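# Stand the coat stand upright inside the yellow tape

## Task

Put the coat stand upright so that each of its four feet lies within the yellow-taped area and none rests on the tape itself. It must not topple and must not be left leaning, and it has to stay that way with no help from the robot. Finish by releasing it and moving the robot away.

## Robot and tools

Robot: a Rainbow Robotics RB-Y1 in a physics simulation. It has a wheeled base (two drive wheels, two rear casters; 0.66 m long, 0.58 m wide, front edge 0.10 m ahead of the drive axle), a folding leg and torso, two 7-joint arms with parallel grippers, and a pan/tilt head. Cameras: head_camera, left_wrist_camera, right_wrist_camera. A loose object may occasionally get a small push from outside.

Frames: the base frame sits on the floor midway between the drive wheels, x forward, y left, z up. The chest, left_hand and right_hand values in results use this frame. A hand point is the spot between its finger pads; fingers point along the hand's -z and close along its x. Printed hand positions can be off, more so at full reach. Odometry is the base frame as it was when the scene began; base_odometry counts wheel rotation only, so slip looks like motion. Heading runs -3.142 to 3.142, left positive.

execute_actions: argument actions is a list holding one action or none (an empty list only reports state and images). cameras picks which images come back: a list of camera names, ["all"] or omitted for all, [] for none. An action may contain:
- base: exactly one key. translate_m is a relative drive distance in metres along the current heading, forward positive, -3 to 3. rotate_rad is a relative turn in place in radians, counter-clockwise (left) positive, -3.2 to 3.2. No sideways motion. A base move is measured from the robot's position in the most recent state report.
- joints: one flat object keyed by joint name (both arms, torso and head share it), each value an absolute target, radians or metres for grippers. Ranges: torso_squat_rad 0 to 1.2 (higher lowers a level chest); torso_shift_rad -0.3 to 0.6 (positive moves hips forward); torso_pitch_rad -0.2 to 1.4 (positive leans forward); torso_yaw_rad -1.5 to 1.5 (left positive). Per arm (prefix left_ or right_): shoulder_pitch -2.356 to 2.356 (0 hanging, negative raises forward); shoulder_roll left 0 to 3.141, right -3.141 to 0 (away from the body lifts the arm sideways); shoulder_yaw -2.094 to 2.094; elbow -2.617 to 0.01 (negative bends); forearm_roll -3.141 to 3.141; wrist_pitch -1.57 to 1.919 (negative tips the hand forward); hand_roll -2.705 to 2.705; gripper_m 0 to 0.1 opening. Yaw and roll signs are the same on both arms (positive = left / counter-clockwise seen from above). head_pan_rad -0.523 to 0.523, head_tilt_rad -0.35 to 1.57 (positive looks down). Done tolerance is 0.02 rad, 0.004 m for grippers.
- speeds: lower caps for this action, translate_m 0.05 to 0.4 m/s, rotate_rad 0.1 to 1.509 rad/s; defaults are the maxima. Base moves needing over 8.667 s are refused.
- min_time_s: 0.1 to 8, the shortest duration for arm and head motions.
All parts of an action start together. Torso combinations are capped: squat+shift <= 1.52; squat-shift+pitch <= 1.57; shift+0.5 pitch-0.4 squat <= 0.7; shift+0.3 pitch-0.5 squat <= 0.39; breaking one leaves torso joints off_target partway. Unknown keys or out-of-range numbers reject the whole call with no motion. A joint you omit may keep driving toward an earlier target.

wait: seconds 0 to 10; sends nothing new and returns the usual state and images. zoom_image: camera plus region [x0, y0, x1, y1] in pixels of that camera's latest image (origin top-left, at most 504 by 504) for a sharper crop. finished_scene: scene number; ends the scene for good after the last command has been held, and reports success.

Reading results: base_status and joint_status tell how each commanded motion ended. done = reached (for the base, wheels turned as commanded even if slipping). off_target = stopped short, may still push. contact_stop = a torso or arm hit something firm; the whole group (torso, or that arm) halts and keeps its current position. stopped_with_arm = torso halted because an arm contact-stopped. time_out = took too long. limit_stop_at_<name> = a built-in limit halted it; limit_stop_at_own_body means the self-collision guard acted before contact. "joint command not followed" with a cause line means an arm's targets were held back (self or arm-to-arm clearance); the gripper still moves, and withheld targets may be retried later. on_its_own describes parts you did not command; "held at" is a target, not a position. A gripper gripping something reads off_target, which is expected; close to at least 0.005 m below the object's width. Motor temperatures are listed per arm in joint_positions order; MOTOR HOT appears from 65 °C, and at 80 °C an OVER-TEMPERATURE FAULT brakes the robot (limit_stop_at_motor_heat). A torque fault (load limits: shoulders 64.4, elbow 33.1, wrist joints 23 N m) freezes everything for 10 s and drops the rest of the call. After any stop, resend targets. If a call reports a stop, the remaining calls of that reply are skipped.

Recovery: after a stop, first back the arm off in its own action, then the torso. If both hands hold one object and the torso contact-stops immediately with nothing in the way, resend every arm joint at its reported value, then the torso command.

Cautions: the base does not halt on collision and may keep pushing; a bent leg can stick out in front of the base and may shove the robot backward unseen by odometry. Each arm carries about 3 kg; heavy loads far forward can tip the robot. Never let the arms strike or squeeze each other, grippers included. The robot keeps its last command between replies, so do not leave it holding heavy loads. Avoid dropping, slamming or knocking the stand over; set it down gently, release, and back away.

Each tool is called by a JSON object that holds its "api" and its "payload".

## Session

I'll start by looking at the current state and camera images.

{"api": "execute_actions", "payload": {"actions": []}}

Scene clock: 0.00 s.
Motor temperatures (°C, as the motors report them): left_arm=[25 26 28 27 31 31 31] | right_arm=[27 27 26 25 30 32 27]
base_odometry: x=+0.000 y=+0.000 heading=+0.000 (m, m, rad; odometry frame)
base_status: not commanded
joint_positions: torso_squat_rad=+0.350 torso_shift_rad=+0.001 torso_pitch_rad=+0.002 torso_yaw_rad=+0.000 left_shoulder_pitch_rad=+0.014 left_shoulder_roll_rad=+0.011 left_shoulder_yaw_rad=+0.007 left_elbow_rad=-0.123 left_forearm_roll_rad=-0.020 left_wrist_pitch_rad=+0.024 left_hand_roll_rad=-0.030 left_gripper_m=+0.101 right_shoulder_pitch_rad=+0.012 right_shoulder_roll_rad=-0.030 right_shoulder_yaw_rad=+0.043 right_elbow_rad=-0.289 right_forearm_roll_rad=+0.014 right_wrist_pitch_rad=-0.031 right_hand_roll_rad=-0.010 right_gripper_m=+0.101 head_pan_rad=+0.000 head_tilt_rad=+0.400
joint_status: not commanded
chest: x=-0.2265 y=+0.0004 z=+1.2476 quat_wxyz=(+1.000, +0.000, +0.001, +0.000) (m; base frame)
left_hand: x=-0.1836 y=+0.2287 z=+0.5635 quat_wxyz=(+0.999, +0.007, -0.042, -0.020) (m; base frame)
right_hand: x=-0.0896 y=-0.2371 z=+0.5770 quat_wxyz=(+0.988, -0.012, -0.152, +0.024) (m; base frame)
pictures: head_camera, left_wrist_camera, right_wrist_camera
Images, in order (width x height): head_camera 896x504, left_wrist_camera 644x364, right_wrist_camera 644x364.

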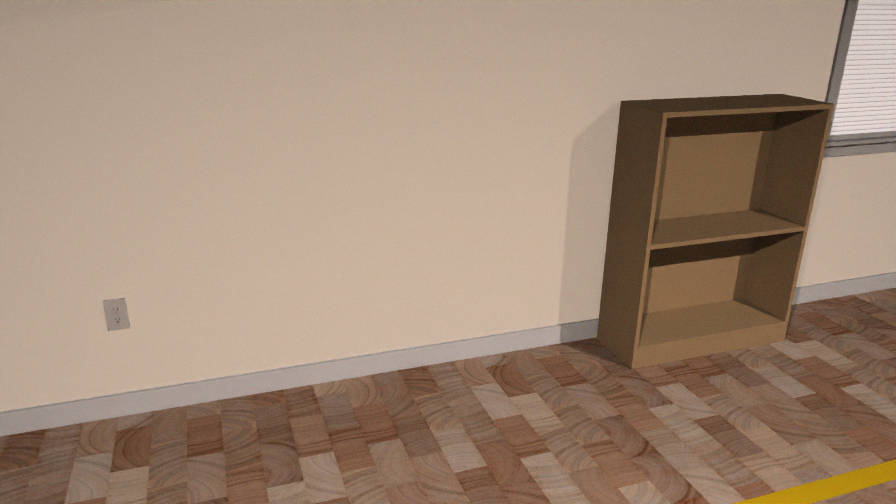

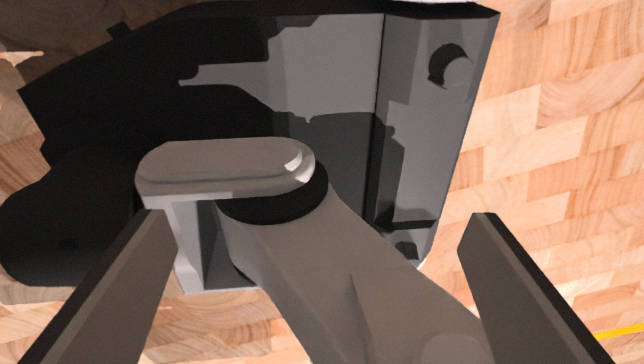

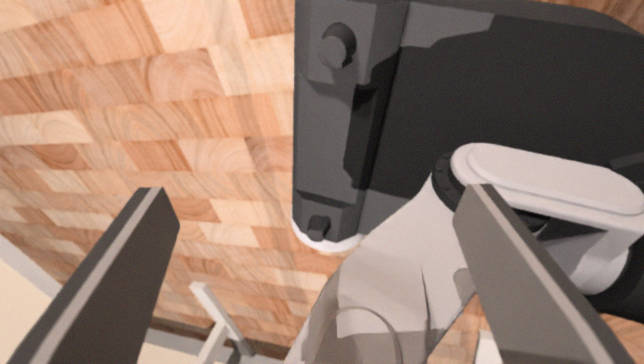

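{"api": "execute_actions", "payload": {"actions": [{"joints": {"head_pan_rad": -0.5, "head_tilt_rad": 0.9}}], "cameras": ["head_camera"]}}

Scene clock: 3.90 s.
Motor temperatures (°C, as the motors report them): left_arm=[25 26 28 27 31 31 31] | right_arm=[27 27 26 25 30 32 27]
base_odometry: x=+0.000 y=+0.000 heading=+0.000 (m, m, rad; odometry frame)
base_status: not commanded
joint_positions: torso_squat_rad=+0.350 torso_shift_rad=+0.001 torso_pitch_rad=+0.002 torso_yaw_rad=+0.000 left_shoulder_pitch_rad=+0.014 left_shoulder_roll_rad=+0.011 left_shoulder_yaw_rad=+0.007 left_elbow_rad=-0.123 left_forearm_roll_rad=-0.020 left_wrist_pitch_rad=+0.024 left_hand_roll_rad=-0.030 left_gripper_m=+0.101 right_shoulder_pitch_rad=+0.012 right_shoulder_roll_rad=-0.030 right_shoulder_yaw_rad=+0.043 right_elbow_rad=-0.289 right_forearm_roll_rad=+0.014 right_wrist_pitch_rad=-0.031 right_hand_roll_rad=-0.010 right_gripper_m=+0.101 head_pan_rad=-0.500 head_tilt_rad=+0.900
joint_status: all done
chest: x=-0.2265 y=+0.0004 z=+1.2476 quat_wxyz=(+1.000, +0.000, +0.001, +0.000) (m; base frame)
left_hand: x=-0.1836 y=+0.2287 z=+0.5635 quat_wxyz=(+0.999, +0.007, -0.042, -0.020) (m; base frame)
right_hand: x=-0.0896 y=-0.2371 z=+0.5770 quat_wxyz=(+0.988, -0.012, -0.152, +0.024) (m; base frame)
pictures: head_camera
Images, in order (width x height): head_camera 896x504.

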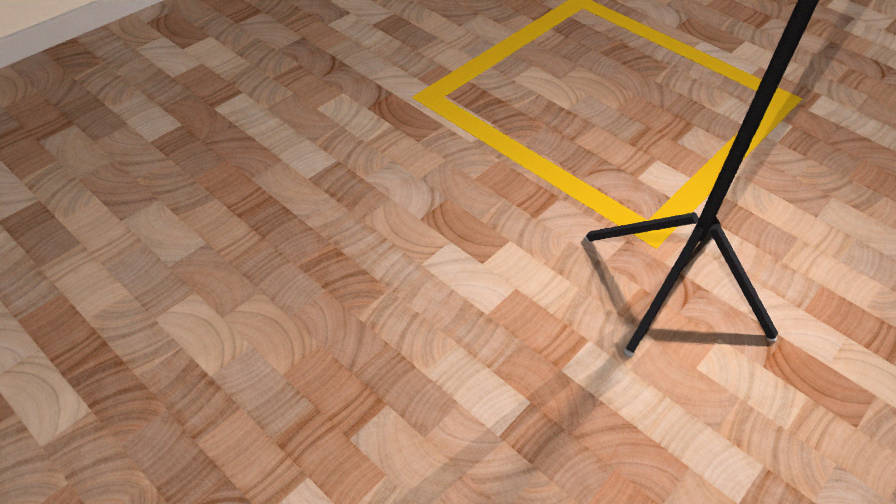

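{"api": "zoom_image", "payload": {"camera": "head_camera", "region": [520, 130, 896, 400]}}

{"api": "zoom_image", "payload": {"camera": "head_camera", "region": [392, 0, 896, 280]}}

Region (520, 130, 896, 400) of head_camera's 896x504 image, scaled by 1.340, with more detail than that image has; it fills the top 362 rows of this view, and the rest is white.

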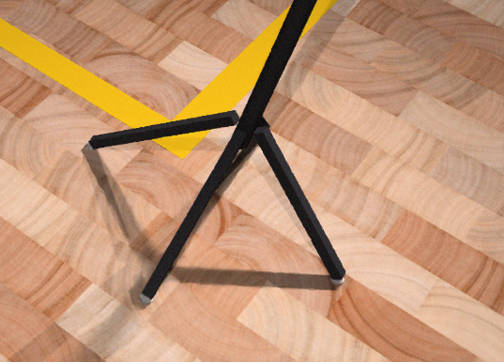

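Region (392, 0, 896, 280) of head_camera's 896x504 image, scaled by 1.000.

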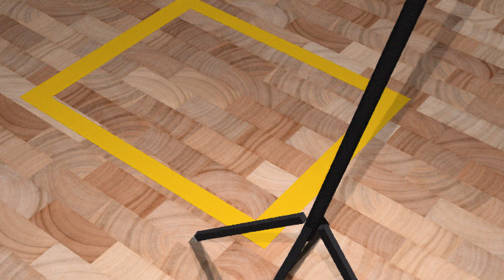

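{"api": "execute_actions", "payload": {"actions": [{"base": {"rotate_rad": -0.95}, "joints": {"head_pan_rad": -0.1, "head_tilt_rad": 0.25}}], "cameras": ["head_camera"]}}

Scene clock: 84.37 s.
Motor temperatures (°C, as the motors report them): left_arm=[25 26 28 27 31 31 31] | right_arm=[27 27 26 25 30 32 27]
base_odometry: x=+0.000 y=+0.000 heading=-0.949 (m, m, rad; odometry frame)
base_status: done
joint_positions: torso_squat_rad=+0.350 torso_shift_rad=+0.001 torso_pitch_rad=+0.002 torso_yaw_rad=+0.000 left_shoulder_pitch_rad=+0.014 left_shoulder_roll_rad=+0.011 left_shoulder_yaw_rad=+0.007 left_elbow_rad=-0.123 left_forearm_roll_rad=-0.020 left_wrist_pitch_rad=+0.024 left_hand_roll_rad=-0.030 left_gripper_m=+0.101 right_shoulder_pitch_rad=+0.012 right_shoulder_roll_rad=-0.030 right_shoulder_yaw_rad=+0.043 right_elbow_rad=-0.289 right_forearm_roll_rad=+0.014 right_wrist_pitch_rad=-0.031 right_hand_roll_rad=-0.010 right_gripper_m=+0.101 head_pan_rad=-0.100 head_tilt_rad=+0.250
joint_status: all done
chest: x=-0.2265 y=+0.0004 z=+1.2476 quat_wxyz=(+1.000, +0.000, +0.001, +0.000) (m; base frame)
left_hand: x=-0.1837 y=+0.2287 z=+0.5635 quat_wxyz=(+0.999, +0.007, -0.042, -0.020) (m; base frame)
right_hand: x=-0.0896 y=-0.2370 z=+0.5770 quat_wxyz=(+0.988, -0.012, -0.152, +0.024) (m; base frame)
pictures: head_camera
Images, in order (width x height): head_camera 896x504.

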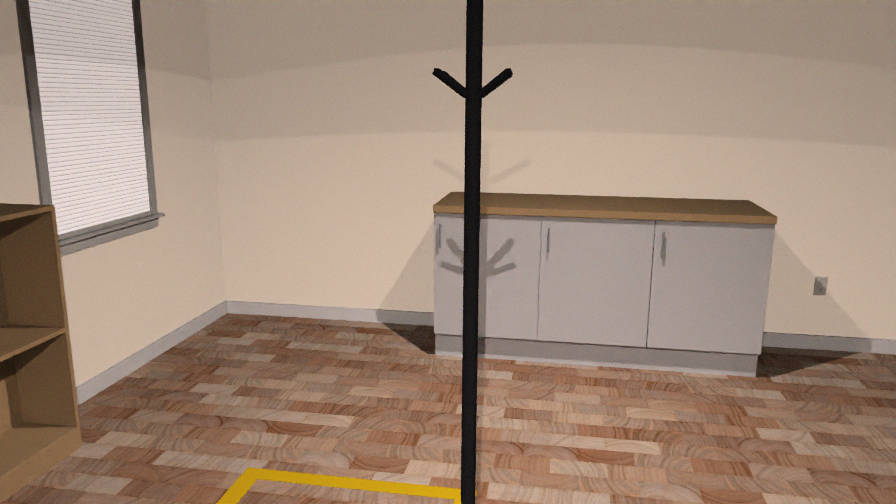

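{"api": "execute_actions", "payload": {"actions": [{"joints": {"head_pan_rad": 0.0, "head_tilt_rad": 0.8}}], "cameras": ["head_camera"]}}

Scene clock: 93.40 s.
Motor temperatures (°C, as the motors report them): left_arm=[25 26 28 27 31 31 31] | right_arm=[27 27 26 25 30 32 27]
base_odometry: x=+0.000 y=+0.000 heading=-0.949 (m, m, rad; odometry frame)
base_status: not commanded
joint_positions: torso_squat_rad=+0.350 torso_shift_rad=+0.001 torso_pitch_rad=+0.002 torso_yaw_rad=+0.000 left_shoulder_pitch_rad=+0.014 left_shoulder_roll_rad=+0.011 left_shoulder_yaw_rad=+0.007 left_elbow_rad=-0.123 left_forearm_roll_rad=-0.020 left_wrist_pitch_rad=+0.024 left_hand_roll_rad=-0.030 left_gripper_m=+0.101 right_shoulder_pitch_rad=+0.012 right_shoulder_roll_rad=-0.030 right_shoulder_yaw_rad=+0.043 right_elbow_rad=-0.289 right_forearm_roll_rad=+0.014 right_wrist_pitch_rad=-0.031 right_hand_roll_rad=-0.010 right_gripper_m=+0.101 head_pan_rad=+0.000 head_tilt_rad=+0.800
joint_status: all done
chest: x=-0.2265 y=+0.0004 z=+1.2476 quat_wxyz=(+1.000, +0.000, +0.001, +0.000) (m; base frame)
left_hand: x=-0.1837 y=+0.2287 z=+0.5635 quat_wxyz=(+0.999, +0.007, -0.042, -0.020) (m; base frame)
right_hand: x=-0.0896 y=-0.2370 z=+0.5770 quat_wxyz=(+0.988, -0.012, -0.152, +0.024) (m; base frame)
pictures: head_camera
Images, in order (width x height): head_camera 896x504.

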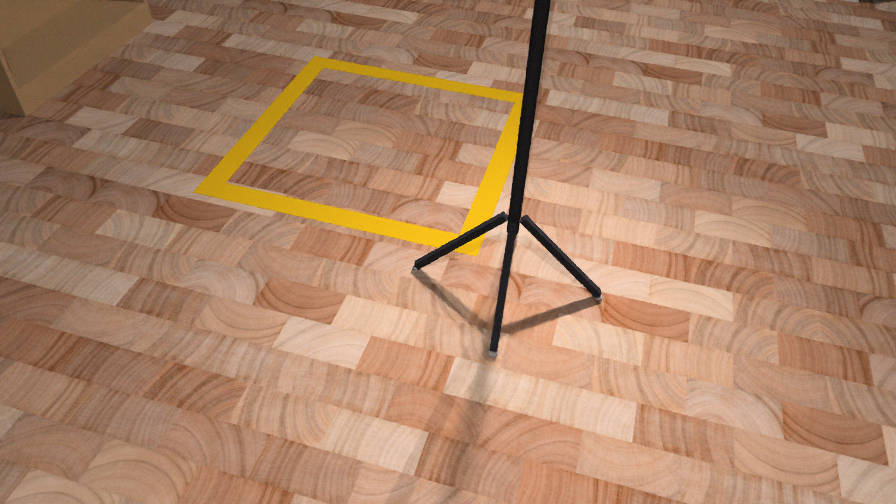

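{"api": "zoom_image", "payload": {"camera": "head_camera", "region": [180, 40, 400, 260]}}

{"api": "zoom_image", "payload": {"camera": "head_camera", "region": [390, 60, 620, 290]}}

{"api": "zoom_image", "payload": {"camera": "head_camera", "region": [400, 190, 620, 380]}}

Region (180, 40, 400, 260) of head_camera's 896x504 image, scaled by 2.291, with more detail than that image has.

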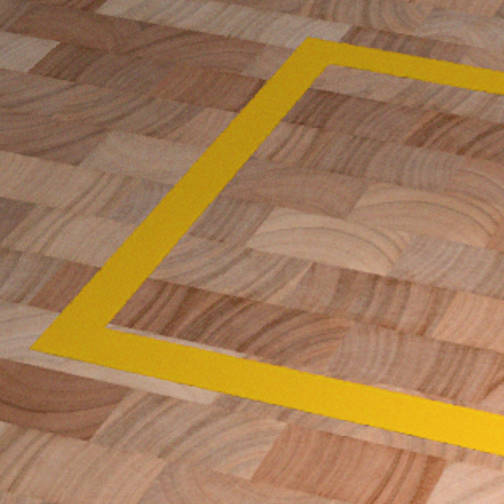

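Region (390, 60, 620, 290) of head_camera's 896x504 image, scaled by 2.191, with more detail than that image has.

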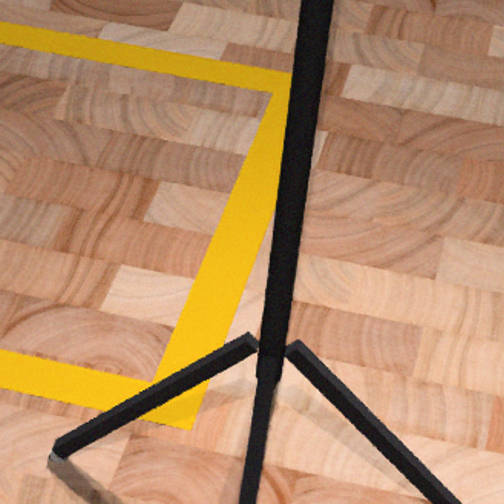

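Region (400, 190, 620, 380) of head_camera's 896x504 image, scaled by 2.291, with more detail than that image has; it fills the top 435 rows of this view, and the rest is white.

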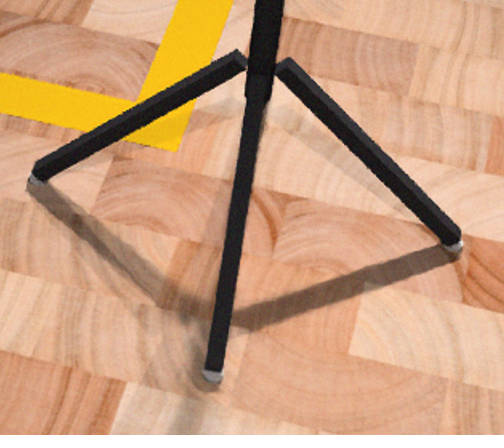

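{"api": "execute_actions", "payload": {"actions": [{"base": {"translate_m": 0.52}, "joints": {"torso_squat_rad": 0.5, "torso_shift_rad": 0.25, "right_shoulder_pitch_rad": 0.0, "right_shoulder_roll_rad": -0.03, "right_shoulder_yaw_rad": 0.1, "right_elbow_rad": -1.571, "right_forearm_roll_rad": 1.571, "right_wrist_pitch_rad": 0.05, "right_hand_roll_rad": 0.0, "head_pan_rad": -0.15, "head_tilt_rad": 0.85}}], "cameras": ["head_camera", "right_wrist_camera"]}}

Scene clock: 209.90 s.
Motor temperatures (°C, as the motors report them): left_arm=[25 26 28 27 31 31 31] | right_arm=[27 27 26 25 30 32 27]
base_odometry: x=+0.302 y=-0.423 heading=-0.950 (m, m, rad; odometry frame)
base_status: done
joint_positions: torso_squat_rad=+0.500 torso_shift_rad=+0.250 torso_pitch_rad=+0.002 torso_yaw_rad=+0.000 left_shoulder_pitch_rad=+0.014 left_shoulder_roll_rad=+0.011 left_shoulder_yaw_rad=+0.007 left_elbow_rad=-0.123 left_forearm_roll_rad=-0.020 left_wrist_pitch_rad=+0.024 left_hand_roll_rad=-0.030 left_gripper_m=+0.101 right_shoulder_pitch_rad=+0.000 right_shoulder_roll_rad=-0.030 right_shoulder_yaw_rad=+0.100 right_elbow_rad=-1.571 right_forearm_roll_rad=+1.571 right_wrist_pitch_rad=+0.050 right_hand_roll_rad=+0.000 right_gripper_m=+0.101 head_pan_rad=-0.150 head_tilt_rad=+0.850
joint_status: all done
chest: x=-0.0752 y=+0.0004 z=+1.1851 quat_wxyz=(+1.000, +0.000, +0.001, +0.000) (m; base frame)
left_hand: x=-0.0325 y=+0.2287 z=+0.5010 quat_wxyz=(+0.999, +0.007, -0.042, -0.020) (m; base frame)
right_hand: x=+0.4402 y=-0.1891 z=+0.9562 quat_wxyz=(+0.480, -0.494, -0.504, +0.521) (m; base frame)
pictures: head_camera, right_wrist_camera
Images, in order (width x height): head_camera 896x504, right_wrist_camera 644x364.

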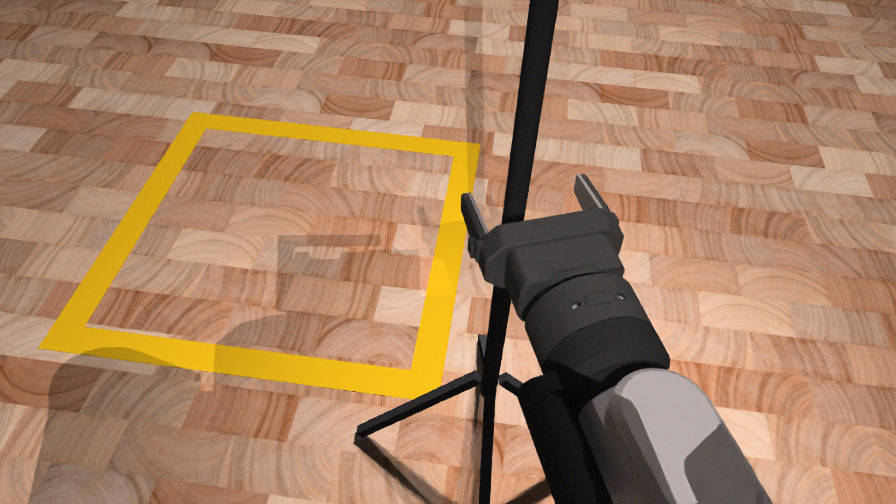

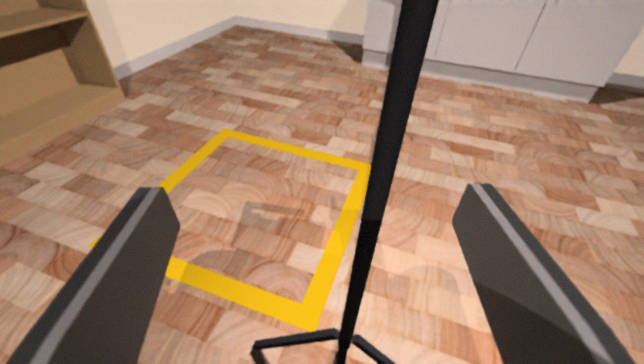

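{"api": "execute_actions", "payload": {"actions": [{"base": {"translate_m": 0.08}, "joints": {"right_shoulder_yaw_rad": -0.09, "right_wrist_pitch_rad": -0.09}}], "cameras": ["head_camera", "right_wrist_camera"]}}

Scene clock: 297.40 s.
Motor temperatures (°C, as the motors report them): left_arm=[25 26 28 27 31 31 31] | right_arm=[27 27 26 27 30 32 27]
base_odometry: x=+0.349 y=-0.488 heading=-0.951 (m, m, rad; odometry frame)
base_status: done
joint_positions: torso_squat_rad=+0.500 torso_shift_rad=+0.250 torso_pitch_rad=+0.002 torso_yaw_rad=+0.000 left_shoulder_pitch_rad=+0.014 left_shoulder_roll_rad=+0.011 left_shoulder_yaw_rad=+0.007 left_elbow_rad=-0.123 left_forearm_roll_rad=-0.020 left_wrist_pitch_rad=+0.024 left_hand_roll_rad=-0.030 left_gripper_m=+0.101 right_shoulder_pitch_rad=+0.000 right_shoulder_roll_rad=-0.030 right_shoulder_yaw_rad=-0.090 right_elbow_rad=-1.571 right_forearm_roll_rad=+1.571 right_wrist_pitch_rad=-0.090 right_hand_roll_rad=+0.000 right_gripper_m=+0.101 head_pan_rad=-0.150 head_tilt_rad=+0.850
joint_status: all done
chest: x=-0.0753 y=+0.0004 z=+1.1851 quat_wxyz=(+1.000, +0.000, +0.001, +0.000) (m; base frame)
left_hand: x=-0.0325 y=+0.2287 z=+0.5010 quat_wxyz=(+0.999, +0.007, -0.042, -0.020) (m; base frame)
right_hand: x=+0.4407 y=-0.2546 z=+0.9582 quat_wxyz=(+0.493, -0.507, -0.492, +0.508) (m; base frame)
pictures: head_camera, right_wrist_camera
Images, in order (width x height): head_camera 896x504, right_wrist_camera 644x364.

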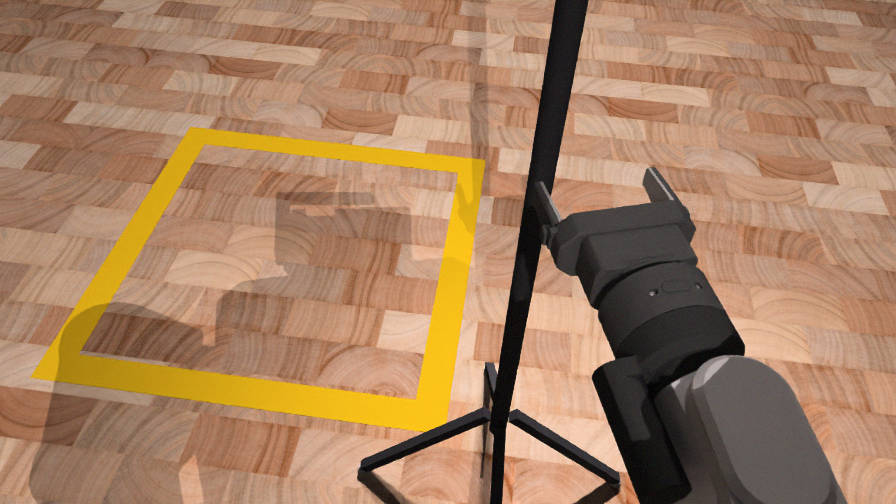

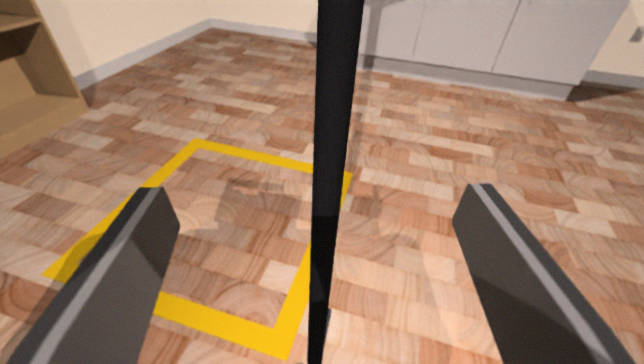

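{"api": "execute_actions", "payload": {"actions": [{"base": {"translate_m": 0.155}, "joints": {"right_shoulder_yaw_rad": -0.13, "right_wrist_pitch_rad": -0.13, "head_pan_rad": -0.3, "head_tilt_rad": 0.95}}], "cameras": ["head_camera", "right_wrist_camera"]}}

Scene clock: 321.63 s.
Motor temperatures (°C, as the motors report them): left_arm=[25 26 28 27 31 31 31] | right_arm=[27 27 26 27 30 32 27]
base_odometry: x=+0.439 y=-0.614 heading=-0.951 (m, m, rad; odometry frame)
base_status: done
joint_positions: torso_squat_rad=+0.500 torso_shift_rad=+0.250 torso_pitch_rad=+0.002 torso_yaw_rad=+0.000 left_shoulder_pitch_rad=+0.014 left_shoulder_roll_rad=+0.011 left_shoulder_yaw_rad=+0.007 left_elbow_rad=-0.123 left_forearm_roll_rad=-0.020 left_wrist_pitch_rad=+0.024 left_hand_roll_rad=-0.030 left_gripper_m=+0.101 right_shoulder_pitch_rad=+0.000 right_shoulder_roll_rad=-0.030 right_shoulder_yaw_rad=-0.130 right_elbow_rad=-1.571 right_forearm_roll_rad=+1.571 right_wrist_pitch_rad=-0.130 right_hand_roll_rad=+0.000 right_gripper_m=+0.101 head_pan_rad=-0.300 head_tilt_rad=+0.950
joint_status: all done
chest: x=-0.0753 y=+0.0003 z=+1.1851 quat_wxyz=(+1.000, +0.000, +0.001, +0.000) (m; base frame)
left_hand: x=-0.0325 y=+0.2287 z=+0.5010 quat_wxyz=(+0.999, +0.007, -0.042, -0.020) (m; base frame)
right_hand: x=+0.4394 y=-0.2661 z=+0.9586 quat_wxyz=(+0.493, -0.507, -0.492, +0.508) (m; base frame)
pictures: head_camera, right_wrist_camera
Images, in order (width x height): head_camera 896x504, right_wrist_camera 644x364.

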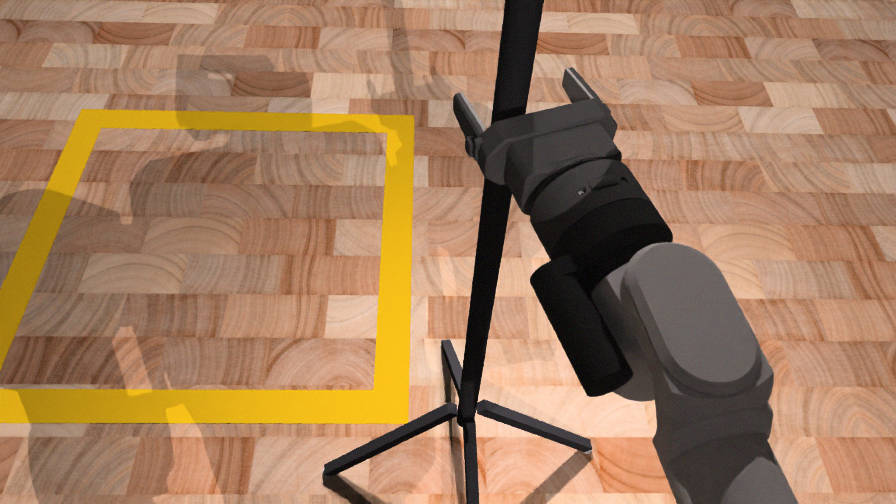

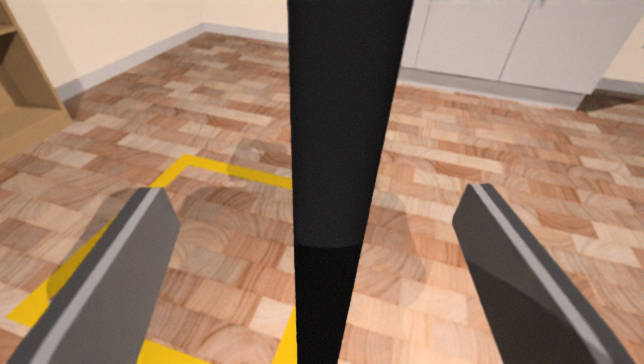

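{"api": "execute_actions", "payload": {"actions": [{"base": {"translate_m": 0.036}, "joints": {"right_shoulder_yaw_rad": -0.15, "right_wrist_pitch_rad": -0.15, "right_gripper_m": 0.065}}], "cameras": ["head_camera", "right_wrist_camera"]}}

Scene clock: 333.03 s.
Motor temperatures (°C, as the motors report them): left_arm=[25 26 28 27 31 31 31] | right_arm=[27 27 26 27 30 32 27]
base_odometry: x=+0.460 y=-0.644 heading=-0.952 (m, m, rad; odometry frame)
base_status: done
joint_positions: torso_squat_rad=+0.500 torso_shift_rad=+0.250 torso_pitch_rad=+0.002 torso_yaw_rad=+0.000 left_shoulder_pitch_rad=+0.014 left_shoulder_roll_rad=+0.011 left_shoulder_yaw_rad=+0.007 left_elbow_rad=-0.123 left_forearm_roll_rad=-0.020 left_wrist_pitch_rad=+0.024 left_hand_roll_rad=-0.030 left_gripper_m=+0.101 right_shoulder_pitch_rad=+0.000 right_shoulder_roll_rad=-0.030 right_shoulder_yaw_rad=-0.150 right_elbow_rad=-1.571 right_forearm_roll_rad=+1.571 right_wrist_pitch_rad=-0.150 right_hand_roll_rad=+0.000 right_gripper_m=+0.065 head_pan_rad=-0.300 head_tilt_rad=+0.950
joint_status: all done
chest: x=-0.0754 y=+0.0003 z=+1.1851 quat_wxyz=(+1.000, +0.000, +0.001, +0.000) (m; base frame)
left_hand: x=-0.0325 y=+0.2287 z=+0.5010 quat_wxyz=(+0.999, +0.007, -0.042, -0.020) (m; base frame)
right_hand: x=+0.4386 y=-0.2717 z=+0.9588 quat_wxyz=(+0.493, -0.507, -0.492, +0.508) (m; base frame)
pictures: head_camera, right_wrist_camera
Images, in order (width x height): head_camera 896x504, right_wrist_camera 644x364.

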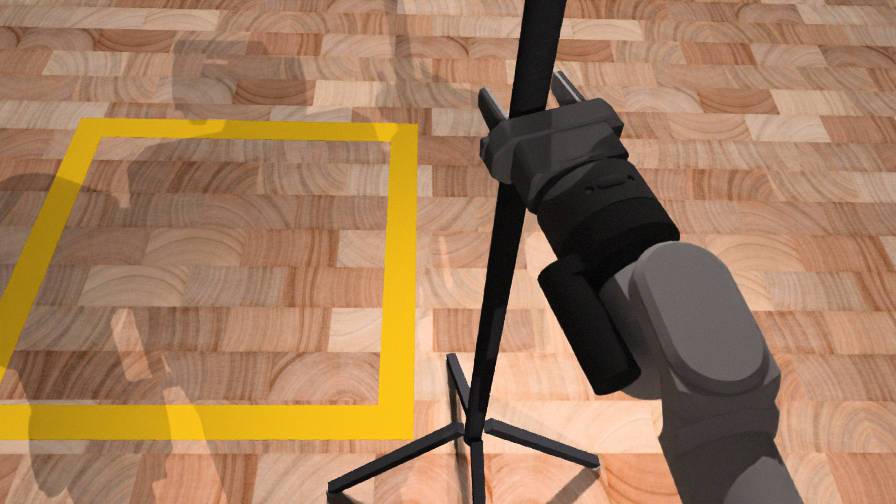

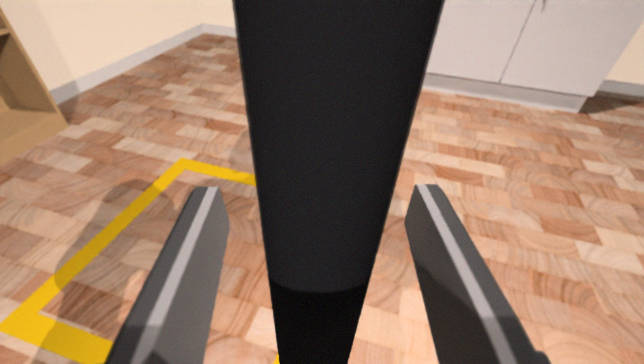

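{"api": "execute_actions", "payload": {"actions": [{"joints": {"right_hand_roll_rad": -0.035, "right_gripper_m": 0.015, "left_shoulder_roll_rad": 0.2, "head_tilt_rad": 1.05}}], "cameras": ["head_camera", "right_wrist_camera"]}}

Scene clock: 366.40 s.
Motor temperatures (°C, as the motors report them): left_arm=[25 26 28 27 31 31 31] | right_arm=[27 27 26 27 30 32 27]
base_odometry: x=+0.460 y=-0.644 heading=-0.952 (m, m, rad; odometry frame)
base_status: not commanded
joint_positions: torso_squat_rad=+0.500 torso_shift_rad=+0.250 torso_pitch_rad=+0.002 torso_yaw_rad=+0.000 left_shoulder_pitch_rad=+0.014 left_shoulder_roll_rad=+0.200 left_shoulder_yaw_rad=+0.007 left_elbow_rad=-0.123 left_forearm_roll_rad=-0.020 left_wrist_pitch_rad=+0.024 left_hand_roll_rad=-0.030 left_gripper_m=+0.101 right_shoulder_pitch_rad=+0.000 right_shoulder_roll_rad=-0.030 right_shoulder_yaw_rad=-0.150 right_elbow_rad=-1.571 right_forearm_roll_rad=+1.571 right_wrist_pitch_rad=-0.150 right_hand_roll_rad=-0.035 right_gripper_m=+0.032 head_pan_rad=-0.300 head_tilt_rad=+1.050
joint_status: right_gripper_m off_target (ended at +0.032, target +0.015); the others done
chest: x=-0.0754 y=+0.0004 z=+1.1851 quat_wxyz=(+1.000, +0.000, +0.001, +0.000) (m; base frame)
left_hand: x=-0.0330 y=+0.3724 z=+0.5162 quat_wxyz=(+0.994, +0.101, -0.039, -0.025) (m; base frame)
right_hand: x=+0.4386 y=-0.2719 z=+0.9588 quat_wxyz=(+0.501, -0.499, -0.500, +0.500) (m; base frame)
pictures: head_camera, right_wrist_camera
Images, in order (width x height): head_camera 896x504, right_wrist_camera 644x364.

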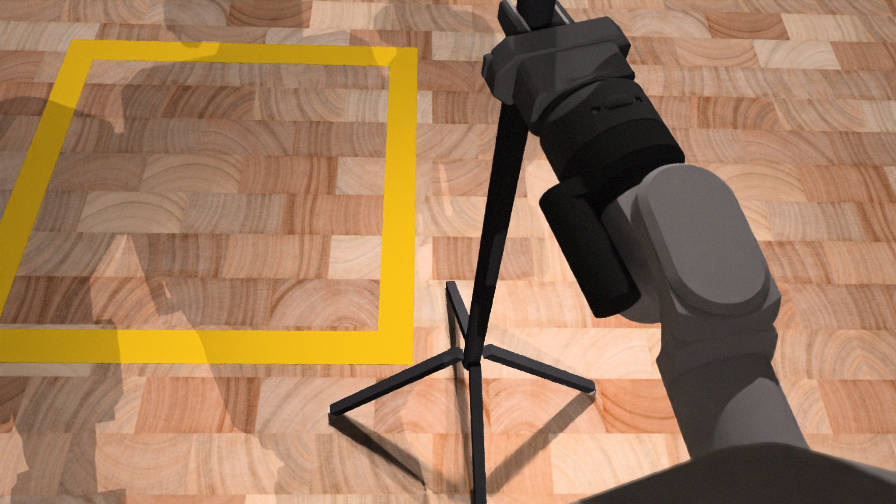

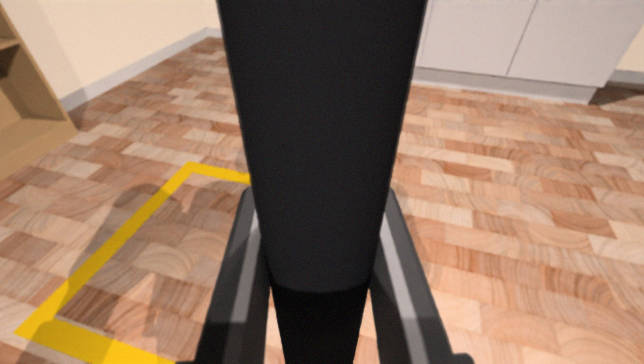

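Gripped the 32 mm pole. Now lift with the torso.

{"api": "execute_actions", "payload": {"actions": [{"joints": {"torso_squat_rad": 0.28}}], "cameras": ["head_camera", "right_wrist_camera"]}}

Scene clock: 371.97 s.
Motor temperatures (°C, as the motors report them): left_arm=[25 26 28 27 31 31 31] | right_arm=[27 27 26 27 30 32 27]
base_odometry: x=+0.460 y=-0.644 heading=-0.952 (m, m, rad; odometry frame)
base_status: not commanded
joint_positions: torso_squat_rad=+0.280 torso_shift_rad=+0.250 torso_pitch_rad=+0.003 torso_yaw_rad=+0.000 left_shoulder_pitch_rad=+0.014 left_shoulder_roll_rad=+0.200 left_shoulder_yaw_rad=+0.007 left_elbow_rad=-0.123 left_forearm_roll_rad=-0.020 left_wrist_pitch_rad=+0.024 left_hand_roll_rad=-0.030 left_gripper_m=+0.101 right_shoulder_pitch_rad=+0.003 right_shoulder_roll_rad=-0.030 right_shoulder_yaw_rad=-0.150 right_elbow_rad=-1.568 right_forearm_roll_rad=+1.571 right_wrist_pitch_rad=-0.150 right_hand_roll_rad=-0.035 right_gripper_m=+0.032 head_pan_rad=-0.300 head_tilt_rad=+1.050
joint_status: all done
chest: x=-0.0602 y=+0.0003 z=+1.2417 quat_wxyz=(+1.000, +0.000, +0.002, +0.000) (m; base frame)
left_hand: x=-0.0186 y=+0.3725 z=+0.5728 quat_wxyz=(+0.994, +0.101, -0.039, -0.025) (m; base frame)
right_hand: x=+0.4524 y=-0.2724 z=+1.0117 quat_wxyz=(+0.504, -0.497, -0.499, +0.501) (m; base frame)
pictures: head_camera, right_wrist_camera
Images, in order (width x height): head_camera 896x504, right_wrist_camera 644x364.

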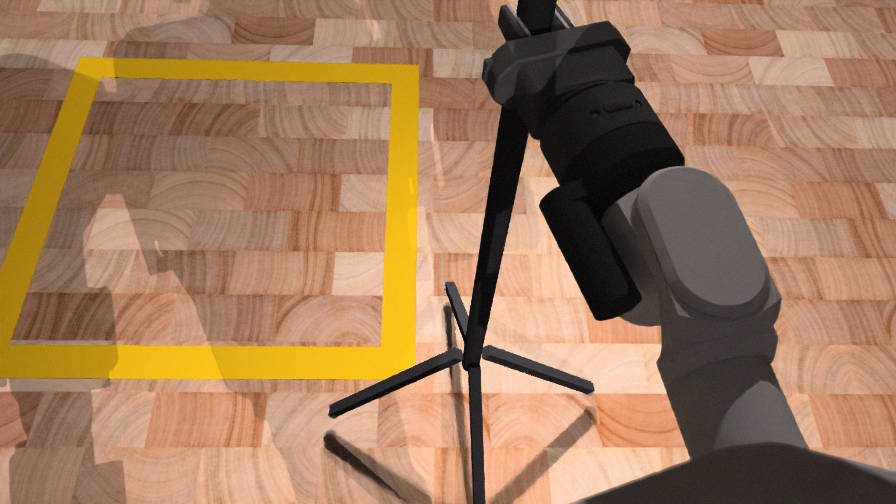

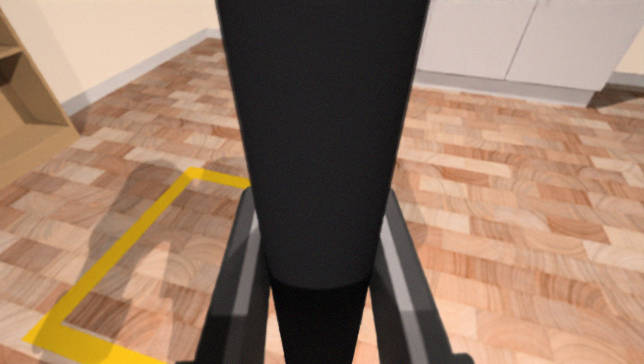

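The stand is lifted cleanly (shadows separated from the feet). Now carry it: drive forward while yawing the torso left.

{"api": "execute_actions", "payload": {"actions": [{"base": {"translate_m": 0.68}, "joints": {"torso_yaw_rad": 0.686, "head_pan_rad": -0.45, "head_tilt_rad": 1.15}}], "cameras": ["head_camera", "right_wrist_camera"]}}

Scene clock: 378.87 s.
Motor temperatures (°C, as the motors report them): left_arm=[25 26 28 27 31 31 31] | right_arm=[27 27 26 28 30 32 27]
base_odometry: x=+0.854 y=-1.198 heading=-0.953 (m, m, rad; odometry frame)
base_status: done
joint_positions: torso_squat_rad=+0.280 torso_shift_rad=+0.251 torso_pitch_rad=+0.003 torso_yaw_rad=+0.686 left_shoulder_pitch_rad=+0.014 left_shoulder_roll_rad=+0.200 left_shoulder_yaw_rad=+0.007 left_elbow_rad=-0.123 left_forearm_roll_rad=-0.020 left_wrist_pitch_rad=+0.024 left_hand_roll_rad=-0.030 left_gripper_m=+0.101 right_shoulder_pitch_rad=+0.003 right_shoulder_roll_rad=-0.030 right_shoulder_yaw_rad=-0.150 right_elbow_rad=-1.568 right_forearm_roll_rad=+1.571 right_wrist_pitch_rad=-0.150 right_hand_roll_rad=-0.035 right_gripper_m=+0.032 head_pan_rad=-0.450 head_tilt_rad=+1.150
joint_status: all done
chest: x=-0.0602 y=+0.0004 z=+1.2417 quat_wxyz=(+0.942, +0.000, +0.002, +0.336) (m; base frame)
left_hand: x=-0.2645 y=+0.3157 z=+0.5735 quat_wxyz=(+0.944, +0.109, -0.002, +0.310) (m; base frame)
right_hand: x=+0.5089 y=+0.1145 z=+1.0111 quat_wxyz=(+0.307, -0.299, -0.637, +0.641) (m; base frame)
pictures: head_camera, right_wrist_camera
Images, in order (width x height): head_camera 896x504, right_wrist_camera 644x364.

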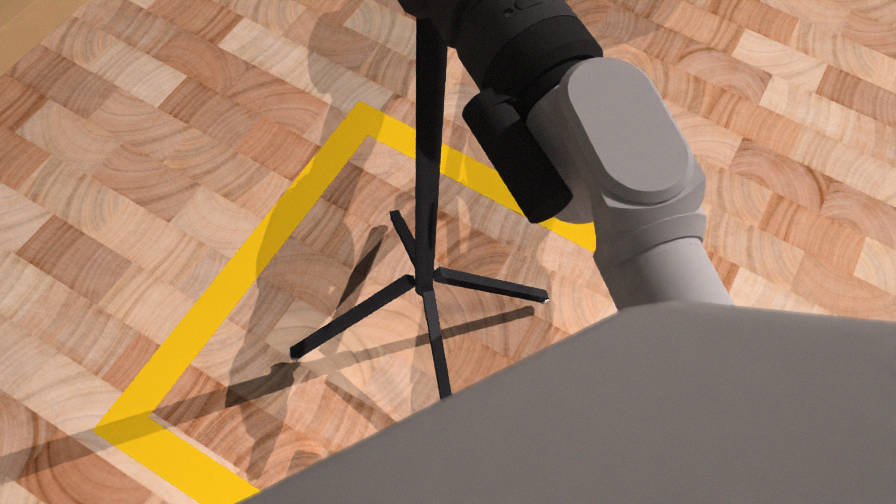

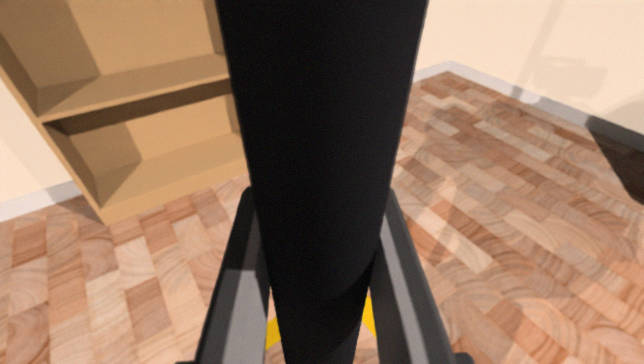

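{"api": "execute_actions", "payload": {"actions": [{"joints": {"torso_squat_rad": 0.495}}], "cameras": ["head_camera", "right_wrist_camera"]}}

Scene clock: 385.23 s.
Motor temperatures (°C, as the motors report them): left_arm=[25 26 28 27 31 31 31] | right_arm=[28 27 26 29 30 32 27]
base_odometry: x=+0.854 y=-1.198 heading=-0.953 (m, m, rad; odometry frame)
base_status: not commanded
joint_positions: torso_squat_rad=+0.495 torso_shift_rad=+0.250 torso_pitch_rad=+0.002 torso_yaw_rad=+0.686 left_shoulder_pitch_rad=+0.014 left_shoulder_roll_rad=+0.200 left_shoulder_yaw_rad=+0.007 left_elbow_rad=-0.123 left_forearm_roll_rad=-0.020 left_wrist_pitch_rad=+0.024 left_hand_roll_rad=-0.030 left_gripper_m=+0.101 right_shoulder_pitch_rad=-0.001 right_shoulder_roll_rad=-0.030 right_shoulder_yaw_rad=-0.150 right_elbow_rad=-1.572 right_forearm_roll_rad=+1.571 right_wrist_pitch_rad=-0.150 right_hand_roll_rad=-0.035 right_gripper_m=+0.032 head_pan_rad=-0.450 head_tilt_rad=+1.150
joint_status: all done
chest: x=-0.0750 y=+0.0004 z=+1.1868 quat_wxyz=(+0.942, +0.000, +0.001, +0.336) (m; base frame)
left_hand: x=-0.2783 y=+0.3157 z=+0.5183 quat_wxyz=(+0.944, +0.109, -0.003, +0.310) (m; base frame)
right_hand: x=+0.4950 y=+0.1160 z=+0.9610 quat_wxyz=(+0.304, -0.301, -0.640, +0.638) (m; base frame)
pictures: head_camera, right_wrist_camera
Images, in order (width x height): head_camera 896x504, right_wrist_camera 644x364.

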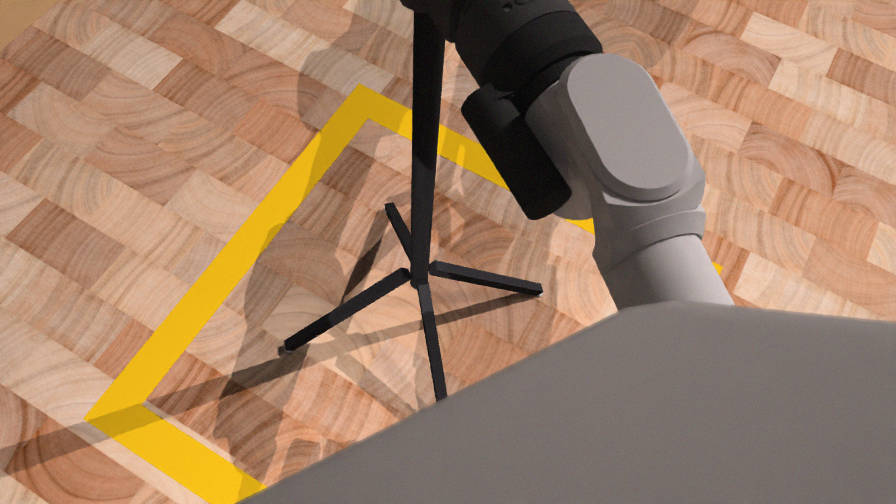

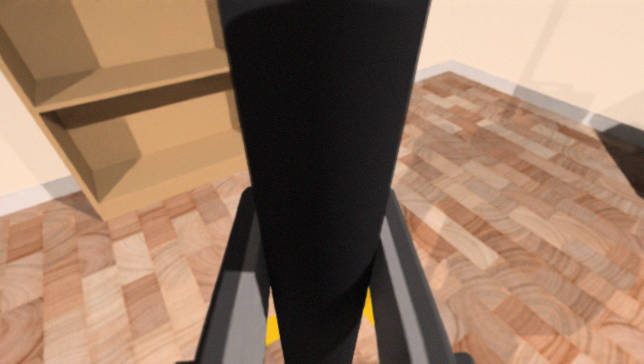

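{"api": "execute_actions", "payload": {"actions": [{"joints": {"right_gripper_m": 0.1, "right_shoulder_yaw_rad": -0.19}, "min_time_s": 0.9}], "cameras": ["head_camera", "right_wrist_camera"]}}

Scene clock: 400.60 s.
Motor temperatures (°C, as the motors report them): left_arm=[25 26 28 27 31 31 31] | right_arm=[27 27 26 28 30 32 27]
base_odometry: x=+0.854 y=-1.198 heading=-0.953 (m, m, rad; odometry frame)
base_status: not commanded
joint_positions: torso_squat_rad=+0.495 torso_shift_rad=+0.250 torso_pitch_rad=+0.002 torso_yaw_rad=+0.686 left_shoulder_pitch_rad=+0.014 left_shoulder_roll_rad=+0.200 left_shoulder_yaw_rad=+0.007 left_elbow_rad=-0.123 left_forearm_roll_rad=-0.020 left_wrist_pitch_rad=+0.024 left_hand_roll_rad=-0.030 left_gripper_m=+0.101 right_shoulder_pitch_rad=+0.000 right_shoulder_roll_rad=-0.030 right_shoulder_yaw_rad=-0.190 right_elbow_rad=-1.571 right_forearm_roll_rad=+1.571 right_wrist_pitch_rad=-0.150 right_hand_roll_rad=-0.035 right_gripper_m=+0.100 head_pan_rad=-0.450 head_tilt_rad=+1.150
joint_status: all done
chest: x=-0.0750 y=+0.0004 z=+1.1868 quat_wxyz=(+0.942, +0.000, +0.001, +0.336) (m; base frame)
left_hand: x=-0.2784 y=+0.3157 z=+0.5183 quat_wxyz=(+0.944, +0.109, -0.003, +0.310) (m; base frame)
right_hand: x=+0.5061 y=+0.0986 z=+0.9607 quat_wxyz=(+0.317, -0.313, -0.634, +0.632) (m; base frame)
pictures: head_camera, right_wrist_camera
Images, in order (width x height): head_camera 896x504, right_wrist_camera 644x364.

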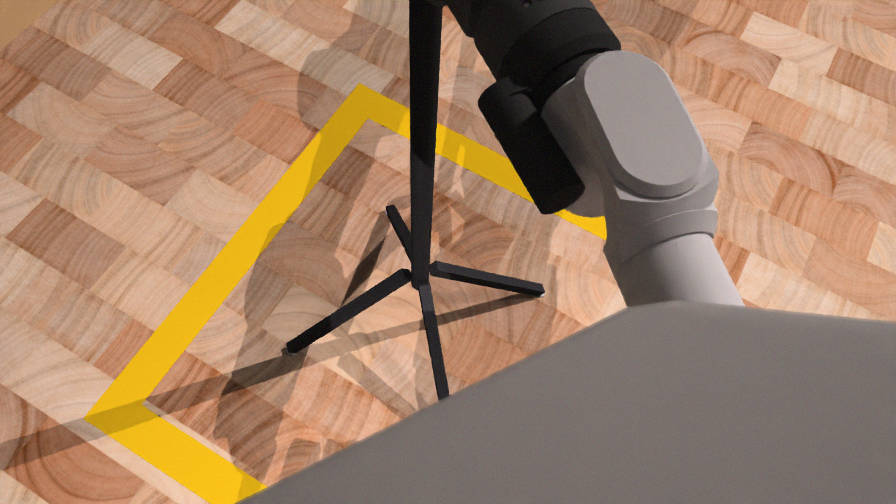

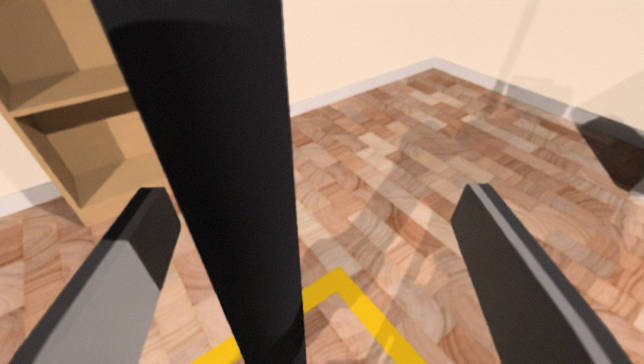

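Released. Now back away and check.

{"api": "execute_actions", "payload": {"actions": [{"base": {"translate_m": -0.5}, "joints": {"head_pan_rad": -0.5, "head_tilt_rad": 0.9}}], "cameras": ["head_camera", "right_wrist_camera"]}}

Scene clock: 406.13 s.
Motor temperatures (°C, as the motors report them): left_arm=[25 26 28 27 31 31 31] | right_arm=[27 27 26 28 30 32 27]
base_odometry: x=+0.564 y=-0.790 heading=-0.954 (m, m, rad; odometry frame)
base_status: done
joint_positions: torso_squat_rad=+0.495 torso_shift_rad=+0.250 torso_pitch_rad=+0.002 torso_yaw_rad=+0.686 left_shoulder_pitch_rad=+0.014 left_shoulder_roll_rad=+0.200 left_shoulder_yaw_rad=+0.007 left_elbow_rad=-0.123 left_forearm_roll_rad=-0.020 left_wrist_pitch_rad=+0.024 left_hand_roll_rad=-0.030 left_gripper_m=+0.101 right_shoulder_pitch_rad=+0.000 right_shoulder_roll_rad=-0.030 right_shoulder_yaw_rad=-0.190 right_elbow_rad=-1.571 right_forearm_roll_rad=+1.571 right_wrist_pitch_rad=-0.150 right_hand_roll_rad=-0.035 right_gripper_m=+0.100 head_pan_rad=-0.500 head_tilt_rad=+0.900
joint_status: all done
chest: x=-0.0750 y=+0.0004 z=+1.1868 quat_wxyz=(+0.942, +0.000, +0.001, +0.336) (m; base frame)
left_hand: x=-0.2784 y=+0.3157 z=+0.5183 quat_wxyz=(+0.944, +0.109, -0.003, +0.310) (m; base frame)
right_hand: x=+0.5061 y=+0.0985 z=+0.9606 quat_wxyz=(+0.317, -0.313, -0.633, +0.632) (m; base frame)
pictures: head_camera, right_wrist_camera
Images, in order (width x height): head_camera 896x504, right_wrist_camera 644x364.

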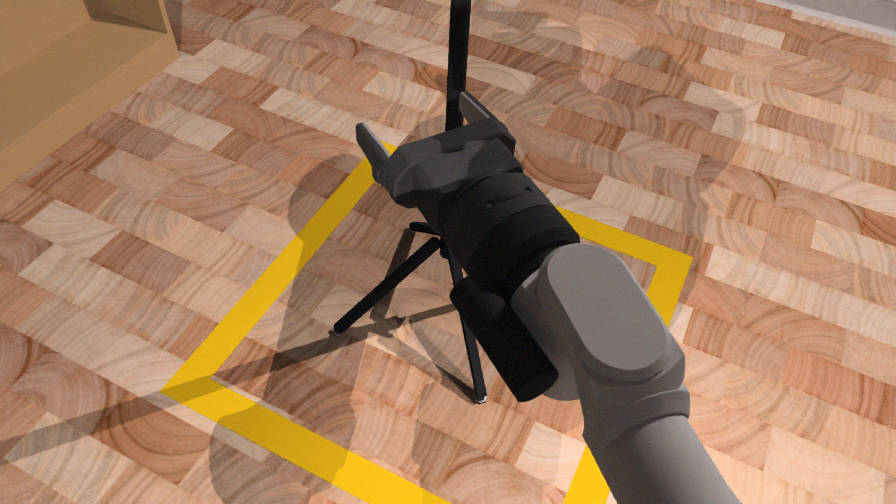

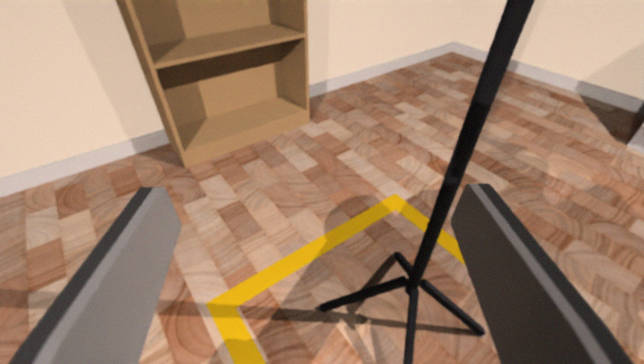

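The stand is upright and centred in the tape, and the robot is clear.

{"api": "finished_scene", "payload": {"scene": 1}}

The scene is finished: the task was done.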